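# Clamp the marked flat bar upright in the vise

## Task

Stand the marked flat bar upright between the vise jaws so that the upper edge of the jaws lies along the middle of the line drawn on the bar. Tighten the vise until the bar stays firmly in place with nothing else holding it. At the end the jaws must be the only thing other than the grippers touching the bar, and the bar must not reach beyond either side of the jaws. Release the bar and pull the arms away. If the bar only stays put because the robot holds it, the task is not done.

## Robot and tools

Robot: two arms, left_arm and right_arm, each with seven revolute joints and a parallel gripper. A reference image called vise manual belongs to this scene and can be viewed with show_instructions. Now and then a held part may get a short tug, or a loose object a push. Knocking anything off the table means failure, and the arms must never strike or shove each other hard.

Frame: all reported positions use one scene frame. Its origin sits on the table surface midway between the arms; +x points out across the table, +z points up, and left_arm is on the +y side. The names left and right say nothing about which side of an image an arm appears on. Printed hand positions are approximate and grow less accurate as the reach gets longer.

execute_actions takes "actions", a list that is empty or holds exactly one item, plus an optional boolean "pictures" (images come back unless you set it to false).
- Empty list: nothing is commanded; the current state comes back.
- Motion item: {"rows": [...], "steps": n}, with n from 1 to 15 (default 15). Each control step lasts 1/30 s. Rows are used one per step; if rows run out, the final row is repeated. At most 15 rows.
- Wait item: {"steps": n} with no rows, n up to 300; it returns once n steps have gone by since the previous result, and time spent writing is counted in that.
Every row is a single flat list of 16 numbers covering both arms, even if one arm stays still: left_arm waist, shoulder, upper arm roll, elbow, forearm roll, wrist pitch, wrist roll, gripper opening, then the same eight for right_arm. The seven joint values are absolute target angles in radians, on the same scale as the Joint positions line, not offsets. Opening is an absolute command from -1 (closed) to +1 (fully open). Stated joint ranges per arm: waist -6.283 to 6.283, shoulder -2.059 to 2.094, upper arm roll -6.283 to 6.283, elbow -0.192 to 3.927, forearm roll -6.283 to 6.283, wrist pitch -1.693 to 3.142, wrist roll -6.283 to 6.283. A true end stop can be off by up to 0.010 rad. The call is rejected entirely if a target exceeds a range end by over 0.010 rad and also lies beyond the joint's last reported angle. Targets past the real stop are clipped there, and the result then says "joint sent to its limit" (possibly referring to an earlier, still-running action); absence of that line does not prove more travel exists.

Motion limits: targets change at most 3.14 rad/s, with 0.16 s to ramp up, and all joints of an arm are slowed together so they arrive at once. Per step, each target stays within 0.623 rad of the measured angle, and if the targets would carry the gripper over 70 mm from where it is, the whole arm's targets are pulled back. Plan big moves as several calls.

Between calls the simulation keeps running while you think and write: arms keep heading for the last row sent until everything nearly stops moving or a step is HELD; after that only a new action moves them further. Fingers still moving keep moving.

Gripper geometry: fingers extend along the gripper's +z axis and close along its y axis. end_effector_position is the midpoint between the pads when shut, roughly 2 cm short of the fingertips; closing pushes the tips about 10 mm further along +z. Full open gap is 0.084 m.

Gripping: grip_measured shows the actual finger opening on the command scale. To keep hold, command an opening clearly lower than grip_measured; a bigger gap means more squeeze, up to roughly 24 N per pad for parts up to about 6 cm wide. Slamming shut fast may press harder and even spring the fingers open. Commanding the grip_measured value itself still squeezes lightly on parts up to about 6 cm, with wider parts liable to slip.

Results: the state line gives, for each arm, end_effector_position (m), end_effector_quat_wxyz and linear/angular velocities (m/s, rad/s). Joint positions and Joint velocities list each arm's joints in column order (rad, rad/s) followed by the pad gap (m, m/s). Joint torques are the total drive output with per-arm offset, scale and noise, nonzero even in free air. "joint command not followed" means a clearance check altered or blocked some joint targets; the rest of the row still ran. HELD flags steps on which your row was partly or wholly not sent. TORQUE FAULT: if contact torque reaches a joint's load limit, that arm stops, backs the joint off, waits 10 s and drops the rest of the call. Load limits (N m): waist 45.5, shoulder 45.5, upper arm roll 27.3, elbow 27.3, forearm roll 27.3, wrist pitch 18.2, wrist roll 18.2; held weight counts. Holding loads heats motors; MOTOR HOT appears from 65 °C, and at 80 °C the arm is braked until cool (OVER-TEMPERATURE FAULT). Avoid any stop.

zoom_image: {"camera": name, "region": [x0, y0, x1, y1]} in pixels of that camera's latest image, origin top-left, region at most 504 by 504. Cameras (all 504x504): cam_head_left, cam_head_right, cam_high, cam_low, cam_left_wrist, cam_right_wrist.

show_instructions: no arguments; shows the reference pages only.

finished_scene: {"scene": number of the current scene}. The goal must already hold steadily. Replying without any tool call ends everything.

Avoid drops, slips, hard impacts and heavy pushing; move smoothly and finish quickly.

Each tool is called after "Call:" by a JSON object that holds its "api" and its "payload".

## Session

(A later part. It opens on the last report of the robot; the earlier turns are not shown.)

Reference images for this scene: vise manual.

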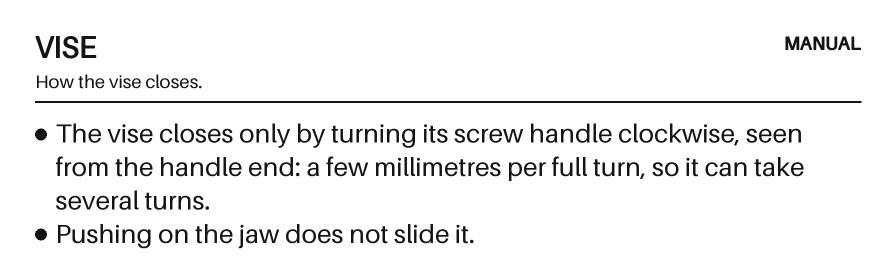

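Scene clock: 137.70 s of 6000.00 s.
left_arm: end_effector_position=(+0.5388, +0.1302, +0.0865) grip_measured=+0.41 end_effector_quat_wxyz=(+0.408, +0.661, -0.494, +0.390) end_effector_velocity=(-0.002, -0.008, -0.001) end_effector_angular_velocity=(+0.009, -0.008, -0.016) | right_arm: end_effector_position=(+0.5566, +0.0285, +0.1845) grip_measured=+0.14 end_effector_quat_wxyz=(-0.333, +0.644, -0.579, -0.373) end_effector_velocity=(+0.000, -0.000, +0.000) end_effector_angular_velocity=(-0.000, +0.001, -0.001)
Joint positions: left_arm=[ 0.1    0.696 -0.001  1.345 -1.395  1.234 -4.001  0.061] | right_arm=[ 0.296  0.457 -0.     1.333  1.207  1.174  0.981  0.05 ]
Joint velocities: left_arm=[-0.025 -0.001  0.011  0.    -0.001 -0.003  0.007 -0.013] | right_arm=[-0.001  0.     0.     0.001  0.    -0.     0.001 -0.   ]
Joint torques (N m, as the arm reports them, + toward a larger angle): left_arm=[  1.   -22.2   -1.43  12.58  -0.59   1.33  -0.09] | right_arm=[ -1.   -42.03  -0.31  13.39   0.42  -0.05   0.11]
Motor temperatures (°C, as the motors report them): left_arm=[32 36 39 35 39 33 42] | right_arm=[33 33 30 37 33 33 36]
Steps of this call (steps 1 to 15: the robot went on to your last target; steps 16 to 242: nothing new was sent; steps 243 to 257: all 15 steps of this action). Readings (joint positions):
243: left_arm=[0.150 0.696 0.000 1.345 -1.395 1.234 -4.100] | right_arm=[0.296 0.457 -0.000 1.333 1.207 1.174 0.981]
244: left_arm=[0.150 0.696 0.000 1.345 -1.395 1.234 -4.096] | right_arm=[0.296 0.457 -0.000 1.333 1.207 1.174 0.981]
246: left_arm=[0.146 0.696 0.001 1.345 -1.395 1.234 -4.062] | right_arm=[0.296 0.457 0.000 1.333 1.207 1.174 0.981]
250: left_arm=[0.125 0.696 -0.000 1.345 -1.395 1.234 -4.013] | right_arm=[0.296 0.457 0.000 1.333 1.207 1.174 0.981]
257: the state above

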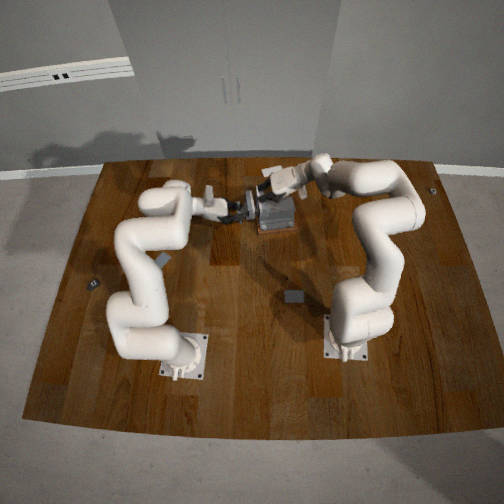

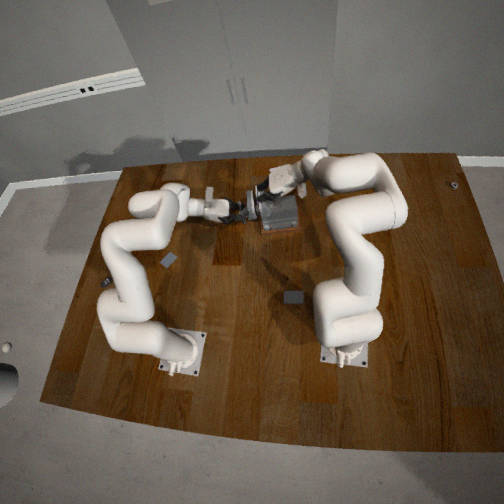

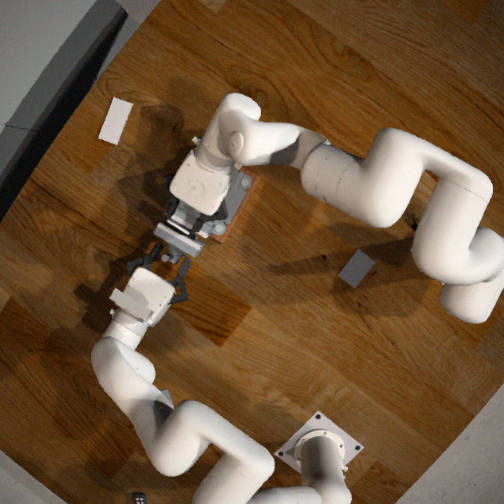

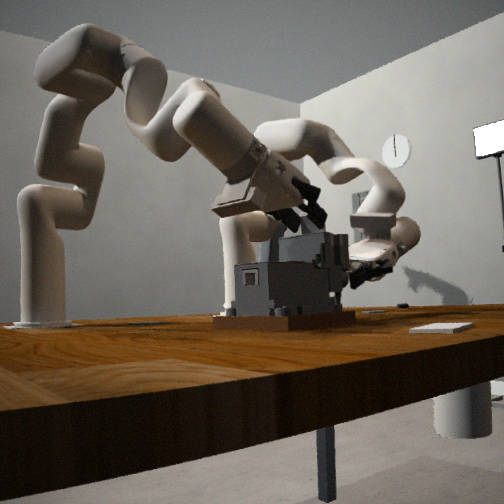

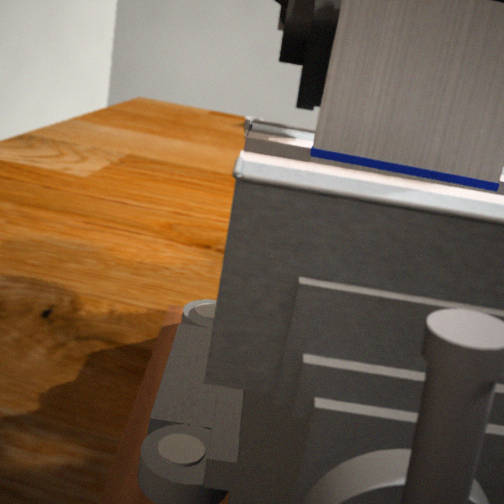

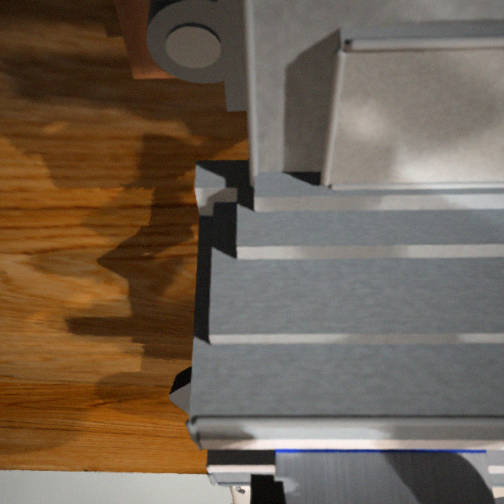

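Call:
{"api": "execute_actions", "payload": {"actions": [{"rows":[[0.096,0.696,0,1.345,-1.395,1.234,-0.5,0.4,0.296,0.456,0,1.333,1.207,1.174,0.988,-0.7]],"steps":15}], "pictures": false}}

Call:
{"api": "execute_actions", "payload": {"actions": [{"steps":25}], "pictures": false}}

Call:
{"api": "execute_actions", "payload": {"actions": [{"rows":[[0.092,0.698,0,1.349,-1.395,1.234,2.9,0.4,0.296,0.456,0,1.333,1.207,1.174,0.988,-0.7]],"steps":15}], "pictures": false}}

Call:
{"api": "execute_actions", "payload": {"actions": [{"steps":38}]}}

Call:
{"api": "zoom_image", "payload": {"camera": "cam_right_wrist", "region": [190,400,504,490]}}

Scene clock: 143.53 s of 6000.00 s.
left_arm: end_effector_position=(+0.5387, +0.1299, +0.0861) grip_measured=+0.39 end_effector_quat_wxyz=(-0.178, -0.354, +0.746, -0.535) end_effector_velocity=(-0.001, -0.010, +0.004) end_effector_angular_velocity=(+0.291, -2.470, -0.984) | right_arm: end_effector_position=(+0.5567, +0.0285, +0.1851) grip_measured=+0.14 end_effector_quat_wxyz=(-0.332, +0.642, -0.581, -0.374) end_effector_velocity=(-0.000, +0.000, -0.000) end_effector_angular_velocity=(-0.000, -0.000, +0.001)
Joint positions: left_arm=[ 0.097  0.696  0.001  1.345 -1.395  1.234 -3.027  0.061] | right_arm=[ 0.296  0.456 -0.     1.333  1.207  1.174  0.988  0.05 ]
Joint velocities: left_arm=[-0.006 -0.003 -0.012  0.002 -0.003  0.     2.667  0.001] | right_arm=[ 0. -0.  0. -0. -0. -0. -0.  0.]
Joint torques (N m, as the arm reports them, + toward a larger angle): left_arm=[ -1.22 -20.97  -3.89  12.15  -1.11   1.47  -0.27] | right_arm=[ -1.31 -42.26  -0.27  13.56   0.42  -0.07   0.24]
Motor temperatures (°C, as the motors report them): left_arm=[32 36 39 35 39 33 42] | right_arm=[33 33 30 37 33 33 36]
Steps of this call (steps 1 to 15: the robot went on to your last target; steps 16 to 160: nothing new was sent; steps 161 to 175: all 15 steps of this action). Readings (joint positions):
161: left_arm=[0.098 0.696 0.000 1.345 -1.395 1.234 -4.000] | right_arm=[0.296 0.457 -0.000 1.333 1.207 1.174 0.981]
162: left_arm=[0.098 0.696 0.000 1.345 -1.395 1.234 -3.996] | right_arm=[0.296 0.457 -0.000 1.333 1.207 1.174 0.982]
164: left_arm=[0.098 0.696 0.000 1.345 -1.395 1.234 -3.950] | right_arm=[0.296 0.457 -0.000 1.333 1.207 1.174 0.985]
168: left_arm=[0.097 0.696 0.000 1.345 -1.395 1.234 -3.663] | right_arm=[0.296 0.456 -0.000 1.333 1.207 1.174 0.987]
175: the state above

Scene clock: 144.37 s of 6000.00 s.
left_arm: end_effector_position=(+0.5390, +0.1284, +0.0872) grip_measured=+0.39 end_effector_quat_wxyz=(+0.403, +0.515, +0.645, -0.396) end_effector_velocity=(+0.001, -0.004, +0.006) end_effector_angular_velocity=(+0.264, -2.251, -0.889) | right_arm: end_effector_position=(+0.5567, +0.0285, +0.1851) grip_measured=+0.14 end_effector_quat_wxyz=(-0.332, +0.642, -0.581, -0.374) end_effector_velocity=(-0.001, +0.001, -0.000) end_effector_angular_velocity=(-0.000, +0.001, +0.001)
Joint positions: left_arm=[ 0.096  0.696 -0.     1.347 -1.396  1.234 -0.798  0.061] | right_arm=[ 0.296  0.456 -0.     1.333  1.207  1.174  0.988  0.05 ]
Joint velocities: left_arm=[-0.001 -0.005 -0.005  0.005  0.001  0.006  2.423 -0.   ] | right_arm=[ 0.002  0.    -0.    -0.    -0.    -0.     0.    -0.   ]
Joint torques (N m, as the arm reports them, + toward a larger angle): left_arm=[ -3.26 -23.65  -7.3   13.49  -1.23   2.88  -0.68] | right_arm=[ -0.71 -42.46  -0.47  13.34   0.74   0.     0.23]
Motor temperatures (°C, as the motors report them): left_arm=[32 36 39 35 39 33 42] | right_arm=[33 33 30 37 33 33 36]
Steps of this call (steps 1 to 25: the robot went on to your last target). Readings (joint positions):
1: left_arm=[0.097 0.696 0.001 1.345 -1.395 1.233 -2.938] | right_arm=[0.296 0.456 -0.000 1.333 1.207 1.174 0.988]
2: left_arm=[0.097 0.696 0.001 1.345 -1.395 1.234 -2.849] | right_arm=[0.296 0.456 -0.000 1.333 1.207 1.174 0.988]
4: left_arm=[0.097 0.696 0.001 1.344 -1.395 1.234 -2.670] | right_arm=[0.296 0.456 -0.000 1.333 1.207 1.174 0.988]
8: left_arm=[0.097 0.696 0.001 1.344 -1.394 1.234 -2.312] | right_arm=[0.296 0.456 -0.000 1.333 1.207 1.174 0.988]
25: the state above

Scene clock: 144.87 s of 6000.00 s.
left_arm: end_effector_position=(+0.5383, +0.1272, +0.0868) grip_measured=+0.40 end_effector_quat_wxyz=(+0.559, +0.800, +0.204, -0.075) end_effector_velocity=(-0.005, +0.004, -0.013) end_effector_angular_velocity=(+0.299, -2.449, -0.962) | right_arm: end_effector_position=(+0.5567, +0.0285, +0.1851) grip_measured=+0.14 end_effector_quat_wxyz=(-0.332, +0.642, -0.581, -0.374) end_effector_velocity=(-0.000, +0.000, -0.000) end_effector_angular_velocity=(+0.000, +0.000, +0.001)
Joint positions: left_arm=[ 0.093  0.697  0.001  1.348 -1.394  1.236  0.493  0.061] | right_arm=[ 0.296  0.456 -0.     1.333  1.207  1.174  0.988  0.05 ]
Joint velocities: left_arm=[-0.001  0.011  0.005 -0.012  0.003 -0.009  2.67  -0.   ] | right_arm=[-0.     0.     0.    -0.    -0.     0.    -0.001 -0.   ]
Joint torques (N m, as the arm reports them, + toward a larger angle): left_arm=[ -5.94 -21.79  -9.88  13.5   -2.25   1.77  -0.18] | right_arm=[ -0.64 -42.23  -0.33  13.37   0.88   0.     0.25]
Motor temperatures (°C, as the motors report them): left_arm=[32 36 39 35 39 33 42] | right_arm=[33 33 30 37 33 33 36]
Steps of this call (steps 1 to 15: all 15 steps of this action). Readings (joint positions):
1: left_arm=[0.096 0.695 -0.000 1.347 -1.396 1.234 -0.721] | right_arm=[0.296 0.456 -0.000 1.333 1.207 1.174 0.988]
2: left_arm=[0.096 0.695 -0.001 1.347 -1.396 1.234 -0.649] | right_arm=[0.296 0.456 -0.000 1.333 1.207 1.174 0.988]
4: left_arm=[0.096 0.695 -0.001 1.347 -1.396 1.234 -0.489] | right_arm=[0.296 0.456 -0.000 1.333 1.207 1.174 0.988]
8: left_arm=[0.093 0.696 -0.000 1.349 -1.396 1.234 -0.134] | right_arm=[0.296 0.456 -0.000 1.333 1.207 1.174 0.988]
15: the state above

Scene clock: 146.13 s of 6000.00 s.
left_arm: end_effector_position=(+0.5389, +0.1257, +0.0874) grip_measured=+0.39 end_effector_quat_wxyz=(-0.271, -0.477, +0.673, -0.495) end_effector_velocity=(+0.000, +0.001, -0.001) end_effector_angular_velocity=(+0.004, -0.008, -0.002) | right_arm: end_effector_position=(+0.5567, +0.0285, +0.1851) grip_measured=+0.14 end_effector_quat_wxyz=(-0.332, +0.642, -0.581, -0.374) end_effector_velocity=(-0.001, -0.000, -0.001) end_effector_angular_velocity=(-0.001, +0.002, +0.001)
Joint positions: left_arm=[ 0.092  0.697 -0.001  1.35  -1.395  1.234  2.899  0.061] | right_arm=[ 0.296  0.456 -0.     1.333  1.207  1.174  0.988  0.05 ]
Joint velocities: left_arm=[ 0.     0.001  0.001 -0.001  0.    -0.002  0.01   0.   ] | right_arm=[-0.     0.001  0.    -0.002 -0.     0.    -0.002 -0.   ]
Joint torques (N m, as the arm reports them, + toward a larger angle): left_arm=[ -1.44 -21.19  -4.27  10.94  -0.3    2.09  -0.15] | right_arm=[ -0.94 -42.5   -0.34  13.51   0.77   0.06   0.27]
Motor temperatures (°C, as the motors report them): left_arm=[32 36 39 35 39 33 42] | right_arm=[33 33 30 37 33 33 36]
Steps of this call (steps 1 to 38: the robot went on to your last target). Readings (joint positions):
1: left_arm=[0.093 0.697 0.001 1.347 -1.394 1.235 0.582] | right_arm=[0.296 0.456 -0.000 1.333 1.207 1.174 0.988]
2: left_arm=[0.093 0.698 0.001 1.347 -1.394 1.235 0.672] | right_arm=[0.296 0.456 -0.000 1.333 1.207 1.174 0.988]
4: left_arm=[0.093 0.698 0.001 1.347 -1.394 1.234 0.851] | right_arm=[0.296 0.456 -0.000 1.333 1.207 1.174 0.988]
8: left_arm=[0.092 0.699 0.001 1.347 -1.394 1.233 1.208] | right_arm=[0.296 0.456 -0.000 1.333 1.207 1.174 0.988]
38: the state above

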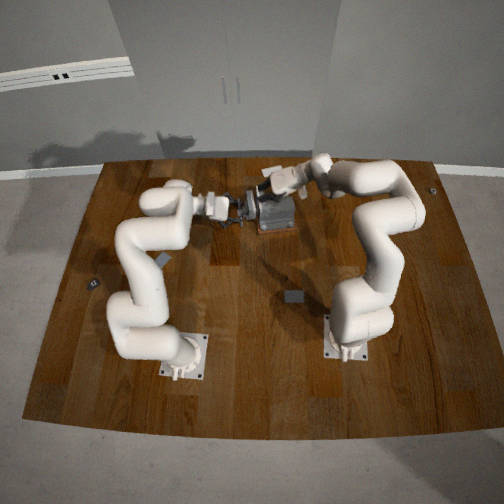

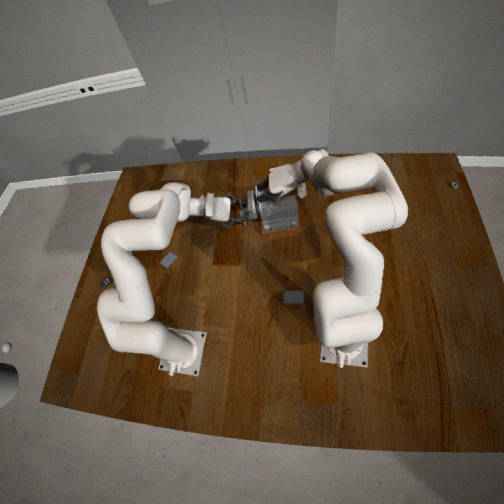

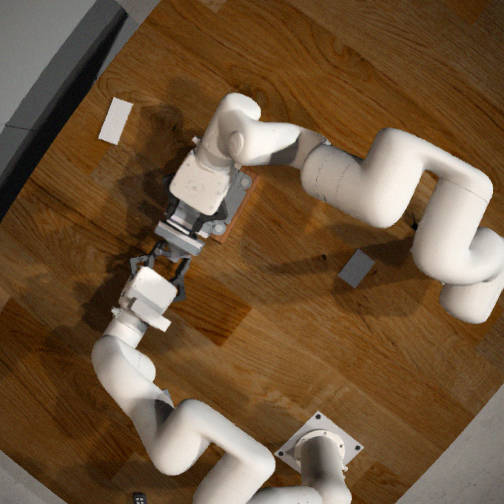

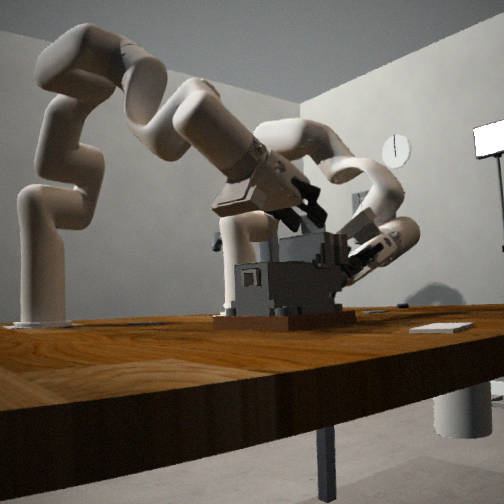

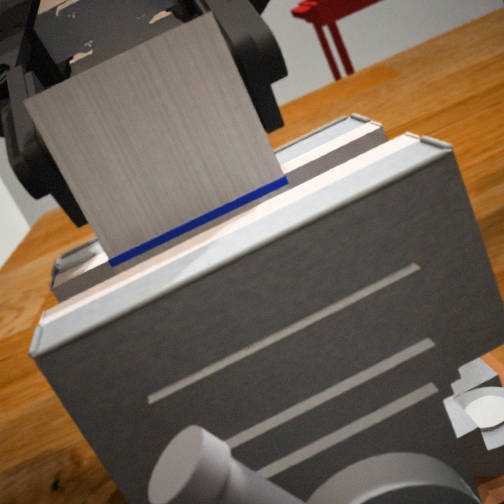

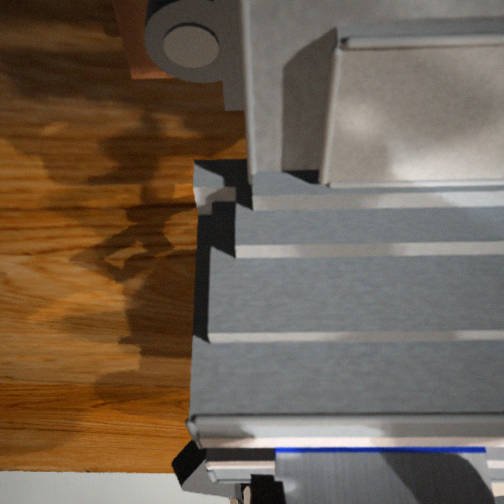

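Region (190, 400, 504, 490) of cam_right_wrist's 504x504 image, scaled by 1.605, with more detail than that image has; it fills the top 144 rows of this view, and the rest is white.

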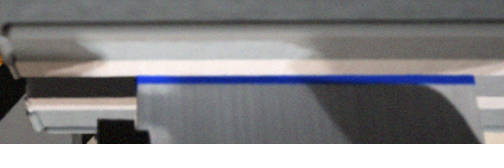

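Call:
{"api": "execute_actions", "payload": {"actions": [{"rows":[[0.094,0.698,0,1.349,-1.395,1.234,4.3,0.4,0.296,0.456,0,1.333,1.207,1.174,0.988,-0.7]],"steps":15}], "pictures": false}}

Call:
{"api": "execute_actions", "payload": {"actions": [{"steps":10}], "pictures": false}}

Call:
{"api": "execute_actions", "payload": {"actions": [{"rows":[[0.094,0.698,0,1.349,-1.395,1.234,3.4,1,0.296,0.456,0,1.333,1.207,1.174,0.988,-0.7]],"steps":15}], "pictures": false}}

Call:
{"api": "execute_actions", "payload": {"actions": [{"rows":[[0.15,0.698,0,1.349,-1.395,1.234,3.4,1,0.296,0.456,0,1.333,1.207,1.174,0.988,-0.7]],"steps":12}], "pictures": false}}

Call:
{"api": "execute_actions", "payload": {"actions": [{"rows":[[0.15,0.698,0,1.349,-1.395,1.234,-6.02,1,0.296,0.456,0,1.333,1.207,1.174,0.988,-0.7]],"steps":15}], "pictures": false}}

Call:
{"api": "execute_actions", "payload": {"actions": [{"steps":102}]}}

Scene clock: 156.30 s of 6000.00 s.
left_arm: end_effector_position=(+0.5382, +0.1275, +0.0862) grip_measured=+0.39 end_effector_quat_wxyz=(-0.009, -0.108, +0.818, -0.564) end_effector_velocity=(-0.005, +0.005, -0.006) end_effector_angular_velocity=(+0.292, -2.430, -0.959) | right_arm: end_effector_position=(+0.5567, +0.0285, +0.1851) grip_measured=+0.14 end_effector_quat_wxyz=(-0.332, +0.642, -0.581, -0.374) end_effector_velocity=(+0.000, -0.001, +0.000) end_effector_angular_velocity=(+0.000, -0.000, -0.001)
Joint positions: left_arm=[ 0.094  0.698  0.     1.347 -1.394  1.235  3.872  0.061] | right_arm=[ 0.296  0.456 -0.     1.333  1.207  1.174  0.988  0.05 ]
Joint velocities: left_arm=[ 0.004  0.     0.006 -0.014  0.008  0.003  2.642 -0.   ] | right_arm=[-0.001 -0.    -0.    -0.    -0.     0.     0.     0.   ]
Joint torques (N m, as the arm reports them, + toward a larger angle): left_arm=[ -2.01 -21.79  -4.79  13.35  -2.02   1.37  -0.21] | right_arm=[ -0.7  -42.16  -0.49  13.17   0.7   -0.21   0.26]
Motor temperatures (°C, as the motors report them): left_arm=[32 36 39 35 39 33 42] | right_arm=[33 33 30 37 33 33 36]
Steps of this call (steps 1 to 30: the robot went on to your last target; steps 31 to 290: nothing new was sent; steps 291 to 305: all 15 steps of this action). Readings (joint positions):
291: left_arm=[0.092 0.698 -0.000 1.349 -1.395 1.234 2.900] | right_arm=[0.296 0.456 0.000 1.333 1.207 1.174 0.988]
292: left_arm=[0.092 0.698 0.000 1.349 -1.395 1.234 2.904] | right_arm=[0.296 0.456 -0.000 1.333 1.207 1.174 0.988]
294: left_arm=[0.092 0.698 0.000 1.349 -1.395 1.234 2.950] | right_arm=[0.296 0.456 -0.000 1.333 1.207 1.174 0.988]
298: left_arm=[0.093 0.698 0.001 1.349 -1.395 1.233 3.236] | right_arm=[0.296 0.456 0.000 1.333 1.207 1.174 0.988]
305: the state above

Scene clock: 156.63 s of 6000.00 s.
left_arm: end_effector_position=(+0.5384, +0.1278, +0.0853) grip_measured=+0.39 end_effector_quat_wxyz=(+0.109, +0.063, +0.823, -0.553) end_effector_velocity=(+0.004, -0.002, +0.005) end_effector_angular_velocity=(+0.009, -0.119, -0.042) | right_arm: end_effector_position=(+0.5567, +0.0285, +0.1851) grip_measured=+0.14 end_effector_quat_wxyz=(-0.332, +0.642, -0.581, -0.374) end_effector_velocity=(+0.000, +0.000, -0.000) end_effector_angular_velocity=(-0.000, +0.001, -0.000)
Joint positions: left_arm=[ 0.094  0.699  0.001  1.348 -1.395  1.233  4.29   0.061] | right_arm=[0.296 0.456 0.    1.333 1.207 1.174 0.988 0.05 ]
Joint velocities: left_arm=[-0.001 -0.003 -0.002  0.008 -0.004  0.     0.117  0.   ] | right_arm=[ 0.     0.    -0.     0.    -0.    -0.     0.001 -0.   ]
Joint torques (N m, as the arm reports them, + toward a larger angle): left_arm=[ -2.31 -24.21  -6.02  14.87  -2.55   2.08  -0.05] | right_arm=[ -0.91 -42.29  -0.34  13.47   0.68  -0.08   0.36]
Motor temperatures (°C, as the motors report them): left_arm=[32 36 39 35 39 33 42] | right_arm=[33 33 30 37 33 33 36]
Steps of this call (steps 1 to 10: the robot went on to your last target). Readings (joint positions):
1: left_arm=[0.094 0.698 0.001 1.347 -1.394 1.235 3.959] | right_arm=[0.296 0.456 -0.000 1.333 1.207 1.174 0.988]
2: left_arm=[0.094 0.698 0.001 1.347 -1.394 1.235 4.040] | right_arm=[0.296 0.456 0.000 1.333 1.207 1.174 0.988]
4: left_arm=[0.094 0.699 0.001 1.347 -1.394 1.234 4.171] | right_arm=[0.296 0.456 -0.000 1.333 1.207 1.174 0.988]
8: left_arm=[0.094 0.699 0.001 1.347 -1.394 1.233 4.278] | right_arm=[0.296 0.456 0.000 1.333 1.207 1.174 0.988]
10: the state above

Scene clock: 157.13 s of 6000.00 s.
left_arm: end_effector_position=(+0.5391, +0.1272, +0.0868) grip_measured=+1.00 end_effector_quat_wxyz=(-0.121, -0.271, +0.780, -0.551) end_effector_velocity=(-0.000, +0.001, -0.001) end_effector_angular_velocity=(-0.097, +0.833, +0.328) | right_arm: end_effector_position=(+0.5567, +0.0285, +0.1851) grip_measured=+0.14 end_effector_quat_wxyz=(-0.332, +0.642, -0.581, -0.374) end_effector_velocity=(-0.000, -0.000, -0.000) end_effector_angular_velocity=(-0.000, +0.001, +0.000)
Joint positions: left_arm=[ 0.094  0.698 -0.     1.349 -1.395  1.234  3.466  0.084] | right_arm=[ 0.296  0.456 -0.     1.333  1.207  1.174  0.988  0.05 ]
Joint velocities: left_arm=[ 0.     0.     0.001 -0.001  0.    -0.002 -0.899  0.   ] | right_arm=[-0.     0.     0.    -0.001 -0.     0.     0.001  0.   ]
Joint torques (N m, as the arm reports them, + toward a larger angle): left_arm=[ -0.58 -21.96  -1.81  12.42  -0.59   1.33   0.81] | right_arm=[ -0.96 -42.25  -0.6   13.45   0.65  -0.03   0.41]
Motor temperatures (°C, as the motors report them): left_arm=[32 36 39 35 39 33 42] | right_arm=[33 33 30 37 33 33 36]
Steps of this call (steps 1 to 15: all 15 steps of this action). Readings (joint positions):
1: left_arm=[0.094 0.699 0.000 1.348 -1.395 1.234 4.294] | right_arm=[0.296 0.456 -0.000 1.333 1.207 1.174 0.988]
2: left_arm=[0.094 0.699 -0.001 1.349 -1.395 1.234 4.292] | right_arm=[0.296 0.456 -0.000 1.333 1.207 1.174 0.988]
4: left_arm=[0.093 0.697 -0.003 1.352 -1.396 1.235 4.253] | right_arm=[0.296 0.456 -0.000 1.333 1.207 1.174 0.988]
8: left_arm=[0.093 0.697 -0.001 1.350 -1.396 1.235 3.974] | right_arm=[0.296 0.456 0.000 1.333 1.207 1.174 0.988]
15: the state above

Scene clock: 157.53 s of 6000.00 s.
left_arm: end_effector_position=(+0.5481, +0.1585, +0.0867) grip_measured=+1.00 end_effector_quat_wxyz=(-0.125, -0.317, +0.762, -0.551) end_effector_velocity=(-0.006, -0.023, +0.005) end_effector_angular_velocity=(-0.025, +0.005, -0.032) | right_arm: end_effector_position=(+0.5567, +0.0285, +0.1851) grip_measured=+0.14 end_effector_quat_wxyz=(-0.332, +0.642, -0.581, -0.374) end_effector_velocity=(-0.001, +0.000, -0.000) end_effector_angular_velocity=(-0.000, +0.000, +0.001)
Joint positions: left_arm=[ 0.149  0.698 -0.001  1.349 -1.395  1.234  3.401  0.084] | right_arm=[ 0.296  0.456 -0.     1.333  1.207  1.174  0.988  0.05 ]
Joint velocities: left_arm=[-0.009 -0.    -0.029 -0.001 -0.001  0.006 -0.006 -0.   ] | right_arm=[ 0.    -0.    -0.    -0.001 -0.     0.    -0.001 -0.   ]
Joint torques (N m, as the arm reports them, + toward a larger angle): left_arm=[  0.78 -22.04  -0.96  12.39  -0.97   1.26  -0.17] | right_arm=[ -0.27 -41.92  -0.48  13.36   0.74   0.05   0.47]
Motor temperatures (°C, as the motors report them): left_arm=[32 36 39 35 39 33 42] | right_arm=[33 33 30 37 33 33 36]
Steps of this call (steps 1 to 12: all 12 steps of this action). Readings (joint positions):
1: left_arm=[0.094 0.698 -0.000 1.349 -1.395 1.234 3.442] | right_arm=[0.296 0.456 0.000 1.333 1.207 1.174 0.988]
2: left_arm=[0.097 0.698 -0.001 1.349 -1.395 1.234 3.427] | right_arm=[0.296 0.456 0.000 1.333 1.207 1.174 0.988]
4: left_arm=[0.116 0.698 -0.004 1.349 -1.395 1.235 3.412] | right_arm=[0.296 0.456 0.000 1.333 1.207 1.174 0.988]
8: left_arm=[0.147 0.698 0.005 1.349 -1.395 1.233 3.402] | right_arm=[0.296 0.456 -0.000 1.333 1.207 1.174 0.988]
12: the state above

Scene clock: 158.03 s of 6000.00 s.
left_arm: end_effector_position=(+0.5484, +0.1595, +0.0866) grip_measured=+1.00 end_effector_quat_wxyz=(+0.367, +0.637, -0.525, +0.429) end_effector_velocity=(-0.000, +0.000, -0.001) end_effector_angular_velocity=(-0.428, +2.449, +0.967) | right_arm: end_effector_position=(+0.5567, +0.0285, +0.1851) grip_measured=+0.14 end_effector_quat_wxyz=(-0.332, +0.642, -0.581, -0.374) end_effector_velocity=(-0.000, +0.000, +0.000) end_effector_angular_velocity=(+0.000, -0.002, +0.001)
Joint positions: left_arm=[ 0.15   0.698 -0.     1.349 -1.395  1.234  2.427  0.084] | right_arm=[0.296 0.456 0.    1.333 1.207 1.174 0.988 0.05 ]
Joint velocities: left_arm=[-0.     0.     0.    -0.     0.002 -0.001 -2.667  0.   ] | right_arm=[ 0.    -0.    -0.    -0.    -0.     0.    -0.002 -0.   ]
Joint torques (N m, as the arm reports them, + toward a larger angle): left_arm=[ -0.48 -21.98  -2.13  12.13  -0.93   1.27  -0.36] | right_arm=[ -0.86 -41.82  -0.5   13.49   0.84  -0.14   0.24]
Motor temperatures (°C, as the motors report them): left_arm=[32 36 39 35 39 33 42] | right_arm=[33 33 30 37 33 33 36]
Steps of this call (steps 1 to 15: all 15 steps of this action). Readings (joint positions):
1: left_arm=[0.149 0.698 -0.001 1.349 -1.395 1.234 3.400] | right_arm=[0.296 0.456 -0.000 1.333 1.207 1.174 0.988]
2: left_arm=[0.149 0.698 -0.001 1.349 -1.395 1.234 3.396] | right_arm=[0.296 0.456 -0.000 1.333 1.207 1.174 0.988]
4: left_arm=[0.149 0.698 -0.001 1.349 -1.395 1.234 3.350] | right_arm=[0.296 0.456 0.000 1.333 1.207 1.174 0.988]
8: left_arm=[0.150 0.698 -0.000 1.349 -1.395 1.234 3.064] | right_arm=[0.296 0.456 -0.000 1.333 1.207 1.174 0.988]
15: the state above

Scene clock: 161.43 s of 6000.00 s.
left_arm: end_effector_position=(+0.5484, +0.1596, +0.0866) grip_measured=+1.00 end_effector_quat_wxyz=(+0.551, +0.763, +0.315, -0.122) end_effector_velocity=(+0.000, +0.001, -0.000) end_effector_angular_velocity=(-0.006, +0.039, +0.017) | right_arm: end_effector_position=(+0.5567, +0.0285, +0.1851) grip_measured=+0.14 end_effector_quat_wxyz=(-0.332, +0.642, -0.581, -0.374) end_effector_velocity=(+0.000, +0.001, +0.000) end_effector_angular_velocity=(+0.000, -0.001, +0.000)
Joint positions: left_arm=[ 0.15   0.698 -0.     1.349 -1.395  1.234 -6.016  0.084] | right_arm=[ 0.296  0.456 -0.     1.333  1.207  1.174  0.988  0.05 ]
Joint velocities: left_arm=[ 0.001  0.     0.    -0.     0.    -0.001 -0.043  0.   ] | right_arm=[ 0.001  0.     0.     0.002 -0.    -0.     0.001  0.   ]
Joint torques (N m, as the arm reports them, + toward a larger angle): left_arm=[ -0.29 -21.82  -1.9   12.11  -1.03   1.37  -0.32] | right_arm=[ -1.07 -42.68  -0.68  13.5    0.73  -0.13   0.43]
Motor temperatures (°C, as the motors report them): left_arm=[32 36 39 35 39 33 42] | right_arm=[33 33 30 37 33 33 36]
Steps of this call (steps 1 to 102: the robot went on to your last target). Readings (joint positions):
1: left_arm=[0.150 0.698 -0.000 1.349 -1.395 1.234 2.338] | right_arm=[0.296 0.456 -0.000 1.333 1.207 1.174 0.988]
2: left_arm=[0.150 0.698 -0.000 1.349 -1.395 1.234 2.249] | right_arm=[0.296 0.456 -0.000 1.333 1.207 1.174 0.988]
4: left_arm=[0.150 0.698 -0.000 1.349 -1.395 1.234 2.070] | right_arm=[0.296 0.456 -0.000 1.333 1.207 1.174 0.988]
8: left_arm=[0.150 0.698 -0.000 1.349 -1.395 1.234 1.712] | right_arm=[0.296 0.456 -0.000 1.333 1.207 1.174 0.988]
102: the state above

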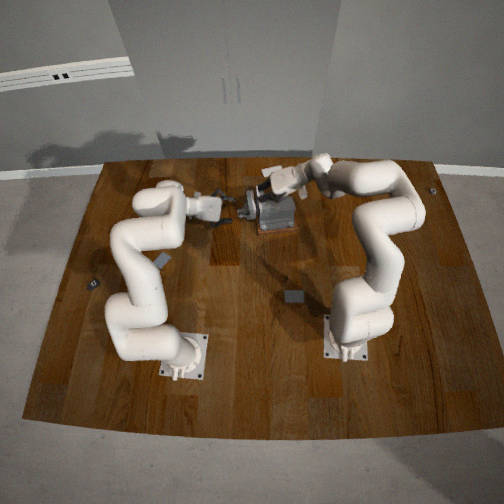

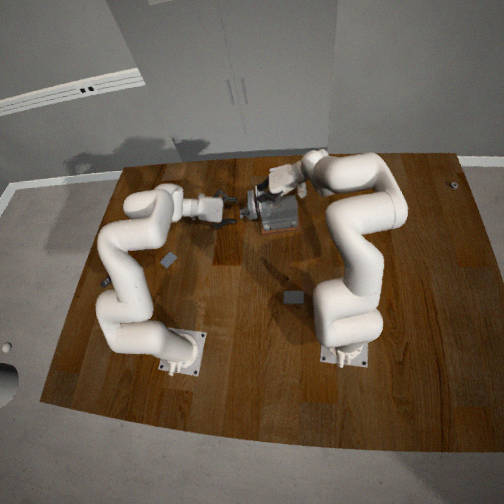

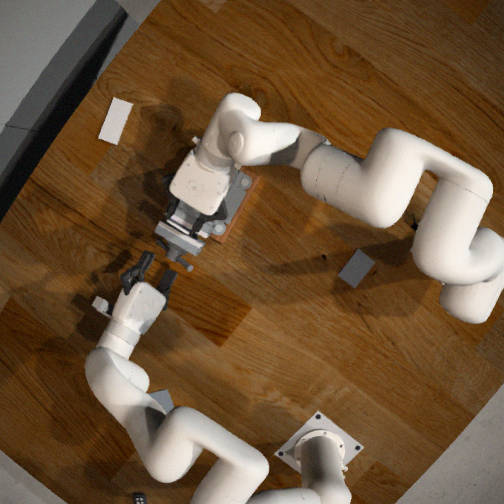

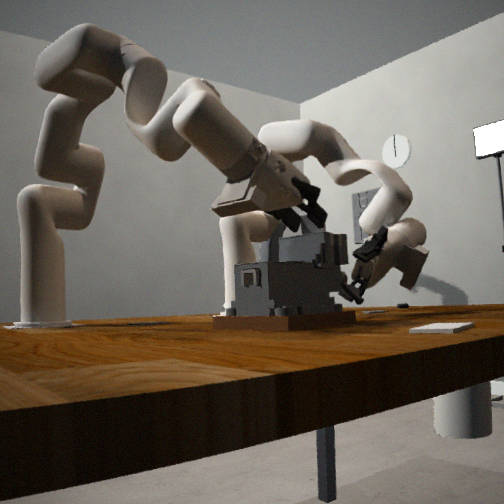

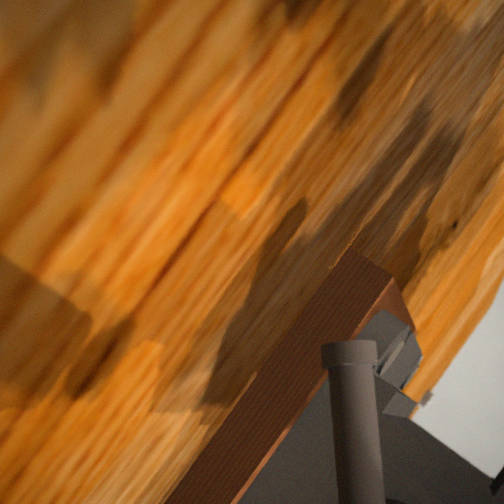

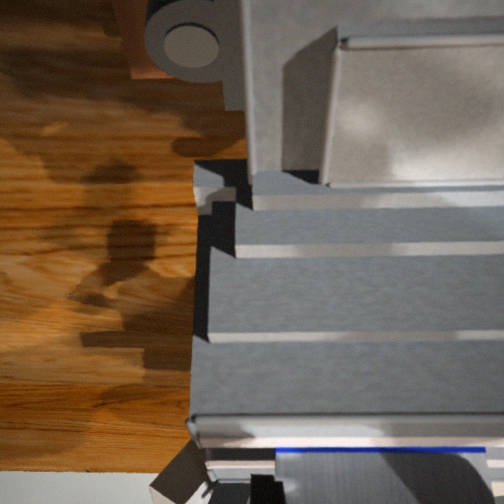

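Call:
{"api": "execute_actions", "payload": {"actions": [{"rows":[[0.098,0.698,0,1.349,-1.395,1.234,-6.02,1,0.296,0.456,0,1.333,1.207,1.174,0.988,-0.7]],"steps":12}], "pictures": false}}

Call:
{"api": "execute_actions", "payload": {"actions": [{"rows":[[0.097,0.698,0,1.349,-1.395,1.234,-1.5,0.4,0.296,0.456,0,1.333,1.207,1.174,0.988,-0.7]],"steps":15}], "pictures": false}}

Call:
{"api": "execute_actions", "payload": {"actions": [{"steps":36}], "pictures": false}}

Call:
{"api": "execute_actions", "payload": {"actions": [{"rows":[[0.093,0.699,0,1.351,-1.395,1.234,2.9,0.4,0.296,0.456,0,1.333,1.207,1.174,0.988,-0.7]],"steps":15}], "pictures": false}}

Call:
{"api": "execute_actions", "payload": {"actions": [{"steps":48}]}}

Call:
{"api": "zoom_image", "payload": {"camera": "cam_right_wrist", "region": [190,400,504,490]}}

Scene clock: 168.20 s of 6000.00 s.
left_arm: end_effector_position=(+0.5400, +0.1306, +0.0865) grip_measured=+1.00 end_effector_quat_wxyz=(+0.547, +0.770, +0.297, -0.137) end_effector_velocity=(+0.006, +0.021, -0.004) end_effector_angular_velocity=(+0.023, -0.002, +0.031) | right_arm: end_effector_position=(+0.5567, +0.0285, +0.1851) grip_measured=+0.14 end_effector_quat_wxyz=(-0.332, +0.642, -0.581, -0.374) end_effector_velocity=(+0.000, +0.000, +0.001) end_effector_angular_velocity=(+0.000, -0.002, +0.001)
Joint positions: left_arm=[ 0.099  0.698  0.001  1.349 -1.395  1.234 -6.02   0.084] | right_arm=[ 0.296  0.456 -0.     1.333  1.207  1.174  0.988  0.05 ]
Joint velocities: left_arm=[ 0.008  0.     0.027  0.001  0.001 -0.006  0.001  0.   ] | right_arm=[-0.    -0.    -0.     0.001 -0.     0.    -0.001 -0.   ]
Joint torques (N m, as the arm reports them, + toward a larger angle): left_arm=[ -0.44 -21.52  -3.01  12.24  -1.07   1.49  -0.31] | right_arm=[ -1.07 -42.35  -0.43  13.39   0.69   0.05   0.24]
Motor temperatures (°C, as the motors report them): left_arm=[32 36 39 35 39 33 42] | right_arm=[33 33 30 37 33 33 36]
Steps of this call (steps 1 to 30: the robot went on to your last target; steps 31 to 191: nothing new was sent; steps 192 to 203: all 12 steps of this action). Readings (joint positions):
192: left_arm=[0.150 0.698 0.000 1.349 -1.395 1.234 -6.020] | right_arm=[0.296 0.456 0.000 1.333 1.207 1.174 0.988]
193: left_arm=[0.147 0.698 0.001 1.349 -1.395 1.234 -6.020] | right_arm=[0.296 0.456 0.000 1.333 1.207 1.174 0.988]
195: left_arm=[0.129 0.698 0.004 1.349 -1.395 1.233 -6.020] | right_arm=[0.296 0.456 0.000 1.333 1.207 1.174 0.988]
199: left_arm=[0.100 0.698 -0.005 1.349 -1.395 1.235 -6.020] | right_arm=[0.296 0.456 -0.000 1.333 1.207 1.174 0.988]
203: the state above

Scene clock: 168.70 s of 6000.00 s.
left_arm: end_effector_position=(+0.5387, +0.1297, +0.0853) grip_measured=+0.39 end_effector_quat_wxyz=(+0.548, +0.820, -0.098, +0.133) end_effector_velocity=(-0.018, +0.016, -0.033) end_effector_angular_velocity=(+0.319, -2.396, -0.954) | right_arm: end_effector_position=(+0.5567, +0.0285, +0.1851) grip_measured=+0.14 end_effector_quat_wxyz=(-0.332, +0.642, -0.581, -0.374) end_effector_velocity=(-0.001, +0.001, -0.000) end_effector_angular_velocity=(+0.000, -0.001, +0.004)
Joint positions: left_arm=[ 0.097  0.699  0.001  1.347 -1.394  1.234 -5.048  0.061] | right_arm=[ 0.296  0.456 -0.     1.333  1.207  1.174  0.988  0.05 ]
Joint velocities: left_arm=[ 0.007  0.024  0.02  -0.043  0.012 -0.006  2.665 -0.   ] | right_arm=[ 0.003 -0.     0.    -0.002  0.    -0.    -0.003  0.   ]
Joint torques (N m, as the arm reports them, + toward a larger angle): left_arm=[ -1.4  -23.86  -5.1   15.81  -2.61   1.37  -0.06] | right_arm=[ -0.94 -42.18  -0.47  13.16   0.65  -0.04   0.45]
Motor temperatures (°C, as the motors report them): left_arm=[32 36 39 35 39 33 42] | right_arm=[33 33 30 37 33 33 36]
Steps of this call (steps 1 to 15: all 15 steps of this action). Readings (joint positions):
1: left_arm=[0.099 0.698 0.001 1.349 -1.395 1.234 -6.020] | right_arm=[0.296 0.456 0.000 1.333 1.207 1.174 0.988]
2: left_arm=[0.099 0.698 0.001 1.349 -1.395 1.234 -6.016] | right_arm=[0.296 0.456 0.000 1.333 1.207 1.174 0.988]
4: left_arm=[0.099 0.698 0.001 1.349 -1.395 1.234 -5.970] | right_arm=[0.296 0.456 0.000 1.333 1.207 1.174 0.988]
8: left_arm=[0.098 0.698 0.000 1.349 -1.395 1.234 -5.683] | right_arm=[0.296 0.456 -0.000 1.333 1.207 1.174 0.988]
15: the state above

Scene clock: 169.90 s of 6000.00 s.
left_arm: end_effector_position=(+0.5396, +0.1307, +0.0860) grip_measured=+0.40 end_effector_quat_wxyz=(+0.155, +0.128, +0.816, -0.542) end_effector_velocity=(+0.005, +0.014, -0.004) end_effector_angular_velocity=(+0.302, -2.319, -0.888) | right_arm: end_effector_position=(+0.5567, +0.0285, +0.1851) grip_measured=+0.14 end_effector_quat_wxyz=(-0.332, +0.642, -0.581, -0.374) end_effector_velocity=(+0.001, -0.000, +0.000) end_effector_angular_velocity=(-0.000, -0.001, -0.002)
Joint positions: left_arm=[ 0.098  0.698  0.002  1.348 -1.395  1.234 -1.832  0.061] | right_arm=[0.296 0.456 0.    1.333 1.207 1.174 0.988 0.05 ]
Joint velocities: left_arm=[ 0.009  0.002  0.013  0.002 -0.001 -0.01   2.508  0.   ] | right_arm=[-0.001 -0.     0.     0.001  0.    -0.001  0.001  0.   ]
Joint torques (N m, as the arm reports them, + toward a larger angle): left_arm=[ -4.36 -20.89  -8.69  12.16  -1.73   2.19  -0.34] | right_arm=[ -0.74 -42.22  -0.8   13.36   0.75  -0.17   0.3 ]
Motor temperatures (°C, as the motors report them): left_arm=[32 36 39 35 39 33 42] | right_arm=[33 33 30 37 33 33 36]
Steps of this call (steps 1 to 36: the robot went on to your last target). Readings (joint positions):
1: left_arm=[0.098 0.699 0.001 1.346 -1.394 1.234 -4.958] | right_arm=[0.296 0.456 0.000 1.333 1.207 1.174 0.988]
2: left_arm=[0.098 0.699 0.001 1.347 -1.394 1.233 -4.869] | right_arm=[0.296 0.456 -0.000 1.333 1.207 1.174 0.988]
4: left_arm=[0.098 0.699 0.002 1.347 -1.394 1.233 -4.690] | right_arm=[0.296 0.456 -0.000 1.333 1.207 1.174 0.988]
8: left_arm=[0.098 0.699 0.002 1.349 -1.395 1.232 -4.332] | right_arm=[0.296 0.456 -0.000 1.333 1.207 1.174 0.988]
36: the state above

Scene clock: 170.40 s of 6000.00 s.
left_arm: end_effector_position=(+0.5398, +0.1269, +0.0870) grip_measured=+0.39 end_effector_quat_wxyz=(+0.452, +0.598, +0.569, -0.338) end_effector_velocity=(+0.004, -0.006, +0.011) end_effector_angular_velocity=(+0.284, -2.490, -0.977) | right_arm: end_effector_position=(+0.5567, +0.0285, +0.1851) grip_measured=+0.14 end_effector_quat_wxyz=(-0.332, +0.642, -0.581, -0.374) end_effector_velocity=(+0.000, +0.000, +0.001) end_effector_angular_velocity=(+0.000, -0.002, +0.000)
Joint positions: left_arm=[ 0.093  0.699 -0.     1.352 -1.395  1.234 -0.528  0.061] | right_arm=[ 0.296  0.456 -0.     1.333  1.207  1.174  0.988  0.05 ]
Joint velocities: left_arm=[-0.003 -0.009 -0.007  0.011 -0.004  0.005  2.669 -0.   ] | right_arm=[ 0.    -0.    -0.     0.001  0.    -0.    -0.001  0.   ]
Joint torques (N m, as the arm reports them, + toward a larger angle): left_arm=[ -2.51 -22.79  -6.78  12.41  -1.08   3.14  -0.03] | right_arm=[ -0.85 -42.03  -0.62  13.48   0.56  -0.05   0.26]
Motor temperatures (°C, as the motors report them): left_arm=[32 36 39 35 39 33 42] | right_arm=[33 33 30 37 33 33 36]
Steps of this call (steps 1 to 15: all 15 steps of this action). Readings (joint positions):
1: left_arm=[0.098 0.698 0.002 1.348 -1.395 1.233 -1.751] | right_arm=[0.296 0.456 0.000 1.333 1.207 1.174 0.988]
2: left_arm=[0.098 0.698 0.002 1.348 -1.395 1.233 -1.674] | right_arm=[0.296 0.456 0.000 1.333 1.207 1.174 0.988]
4: left_arm=[0.097 0.699 0.001 1.348 -1.395 1.233 -1.510] | right_arm=[0.296 0.456 0.000 1.333 1.207 1.174 0.988]
8: left_arm=[0.094 0.701 -0.000 1.349 -1.395 1.233 -1.154] | right_arm=[0.296 0.456 0.000 1.333 1.207 1.174 0.988]
15: the state above

Scene clock: 172.00 s of 6000.00 s.
left_arm: end_effector_position=(+0.5398, +0.1263, +0.0877) grip_measured=+0.39 end_effector_quat_wxyz=(-0.271, -0.477, +0.673, -0.496) end_effector_velocity=(-0.000, +0.001, -0.001) end_effector_angular_velocity=(+0.006, -0.017, -0.006) | right_arm: end_effector_position=(+0.5567, +0.0285, +0.1851) grip_measured=+0.14 end_effector_quat_wxyz=(-0.332, +0.642, -0.581, -0.374) end_effector_velocity=(+0.000, -0.001, -0.000) end_effector_angular_velocity=(-0.000, +0.000, -0.001)
Joint positions: left_arm=[ 0.093  0.698 -0.001  1.352 -1.395  1.234  2.898  0.061] | right_arm=[ 0.296  0.456 -0.     1.333  1.207  1.174  0.988  0.05 ]
Joint velocities: left_arm=[ 0.001  0.     0.    -0.001  0.003 -0.003  0.02   0.   ] | right_arm=[-0.001  0.    -0.    -0.    -0.    -0.    -0.     0.   ]
Joint torques (N m, as the arm reports them, + toward a larger angle): left_arm=[ -2.51 -21.44  -4.89  10.68  -0.28   2.12  -0.28] | right_arm=[ -0.72 -41.88  -0.47  13.27   0.91  -0.02   0.27]
Motor temperatures (°C, as the motors report them): left_arm=[32 36 39 35 39 33 42] | right_arm=[33 33 30 37 33 33 36]
Steps of this call (steps 1 to 48: the robot went on to your last target). Readings (joint positions):
1: left_arm=[0.093 0.699 -0.000 1.352 -1.396 1.234 -0.438] | right_arm=[0.296 0.456 0.000 1.333 1.207 1.174 0.988]
2: left_arm=[0.093 0.698 -0.000 1.352 -1.396 1.234 -0.349] | right_arm=[0.296 0.456 -0.000 1.333 1.207 1.174 0.988]
4: left_arm=[0.093 0.698 -0.001 1.353 -1.396 1.234 -0.170] | right_arm=[0.296 0.456 0.000 1.333 1.207 1.174 0.988]
8: left_arm=[0.093 0.698 -0.001 1.353 -1.396 1.235 0.188] | right_arm=[0.296 0.456 -0.000 1.333 1.207 1.174 0.988]
48: the state above

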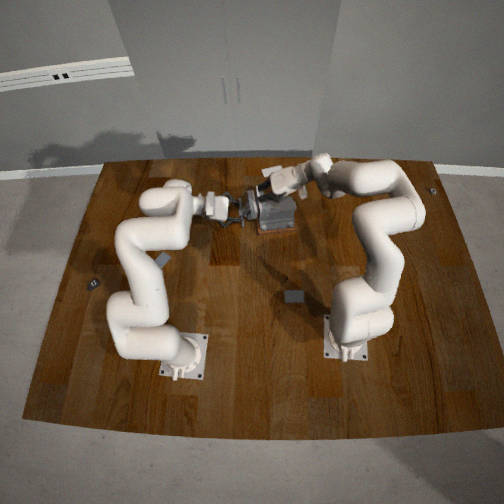

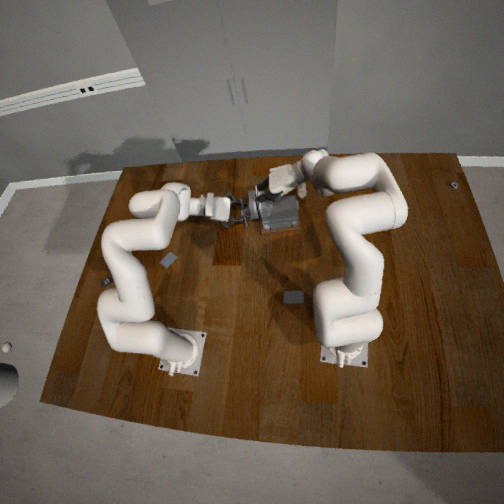

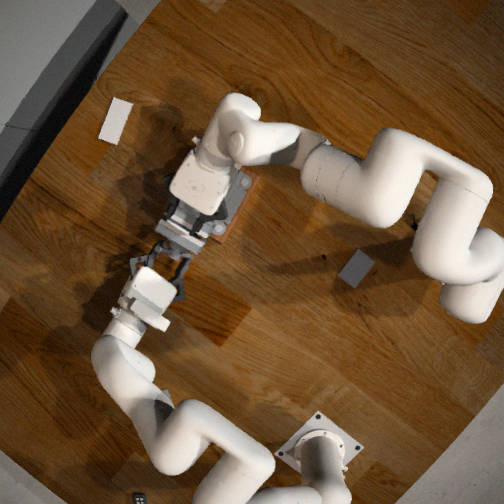

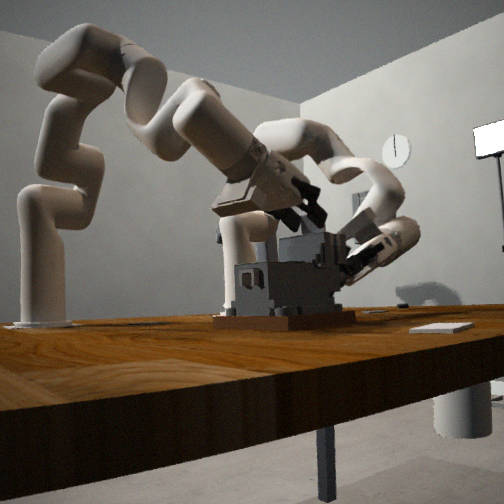

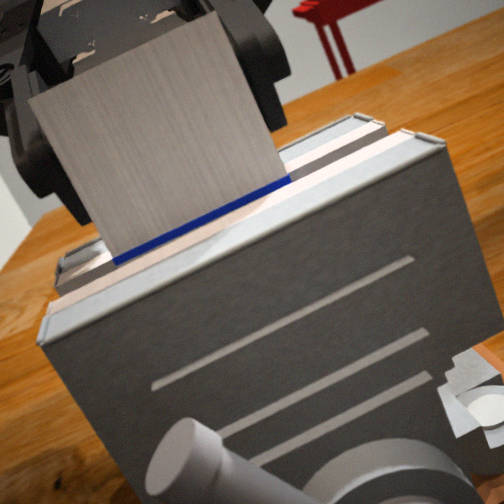

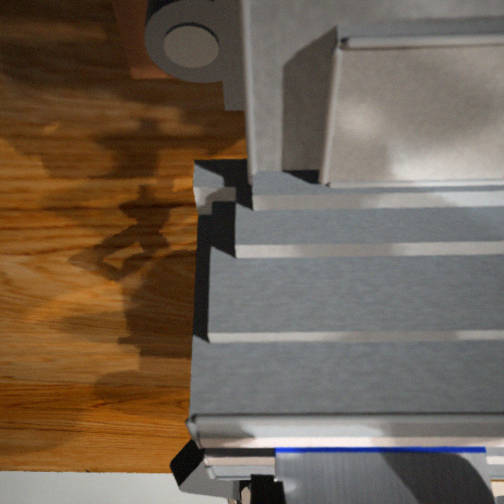

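Region (190, 400, 504, 490) of cam_right_wrist's 504x504 image, scaled by 1.605, with more detail than that image has; it fills the top 144 rows of this view, and the rest is white.

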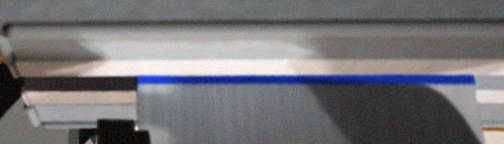

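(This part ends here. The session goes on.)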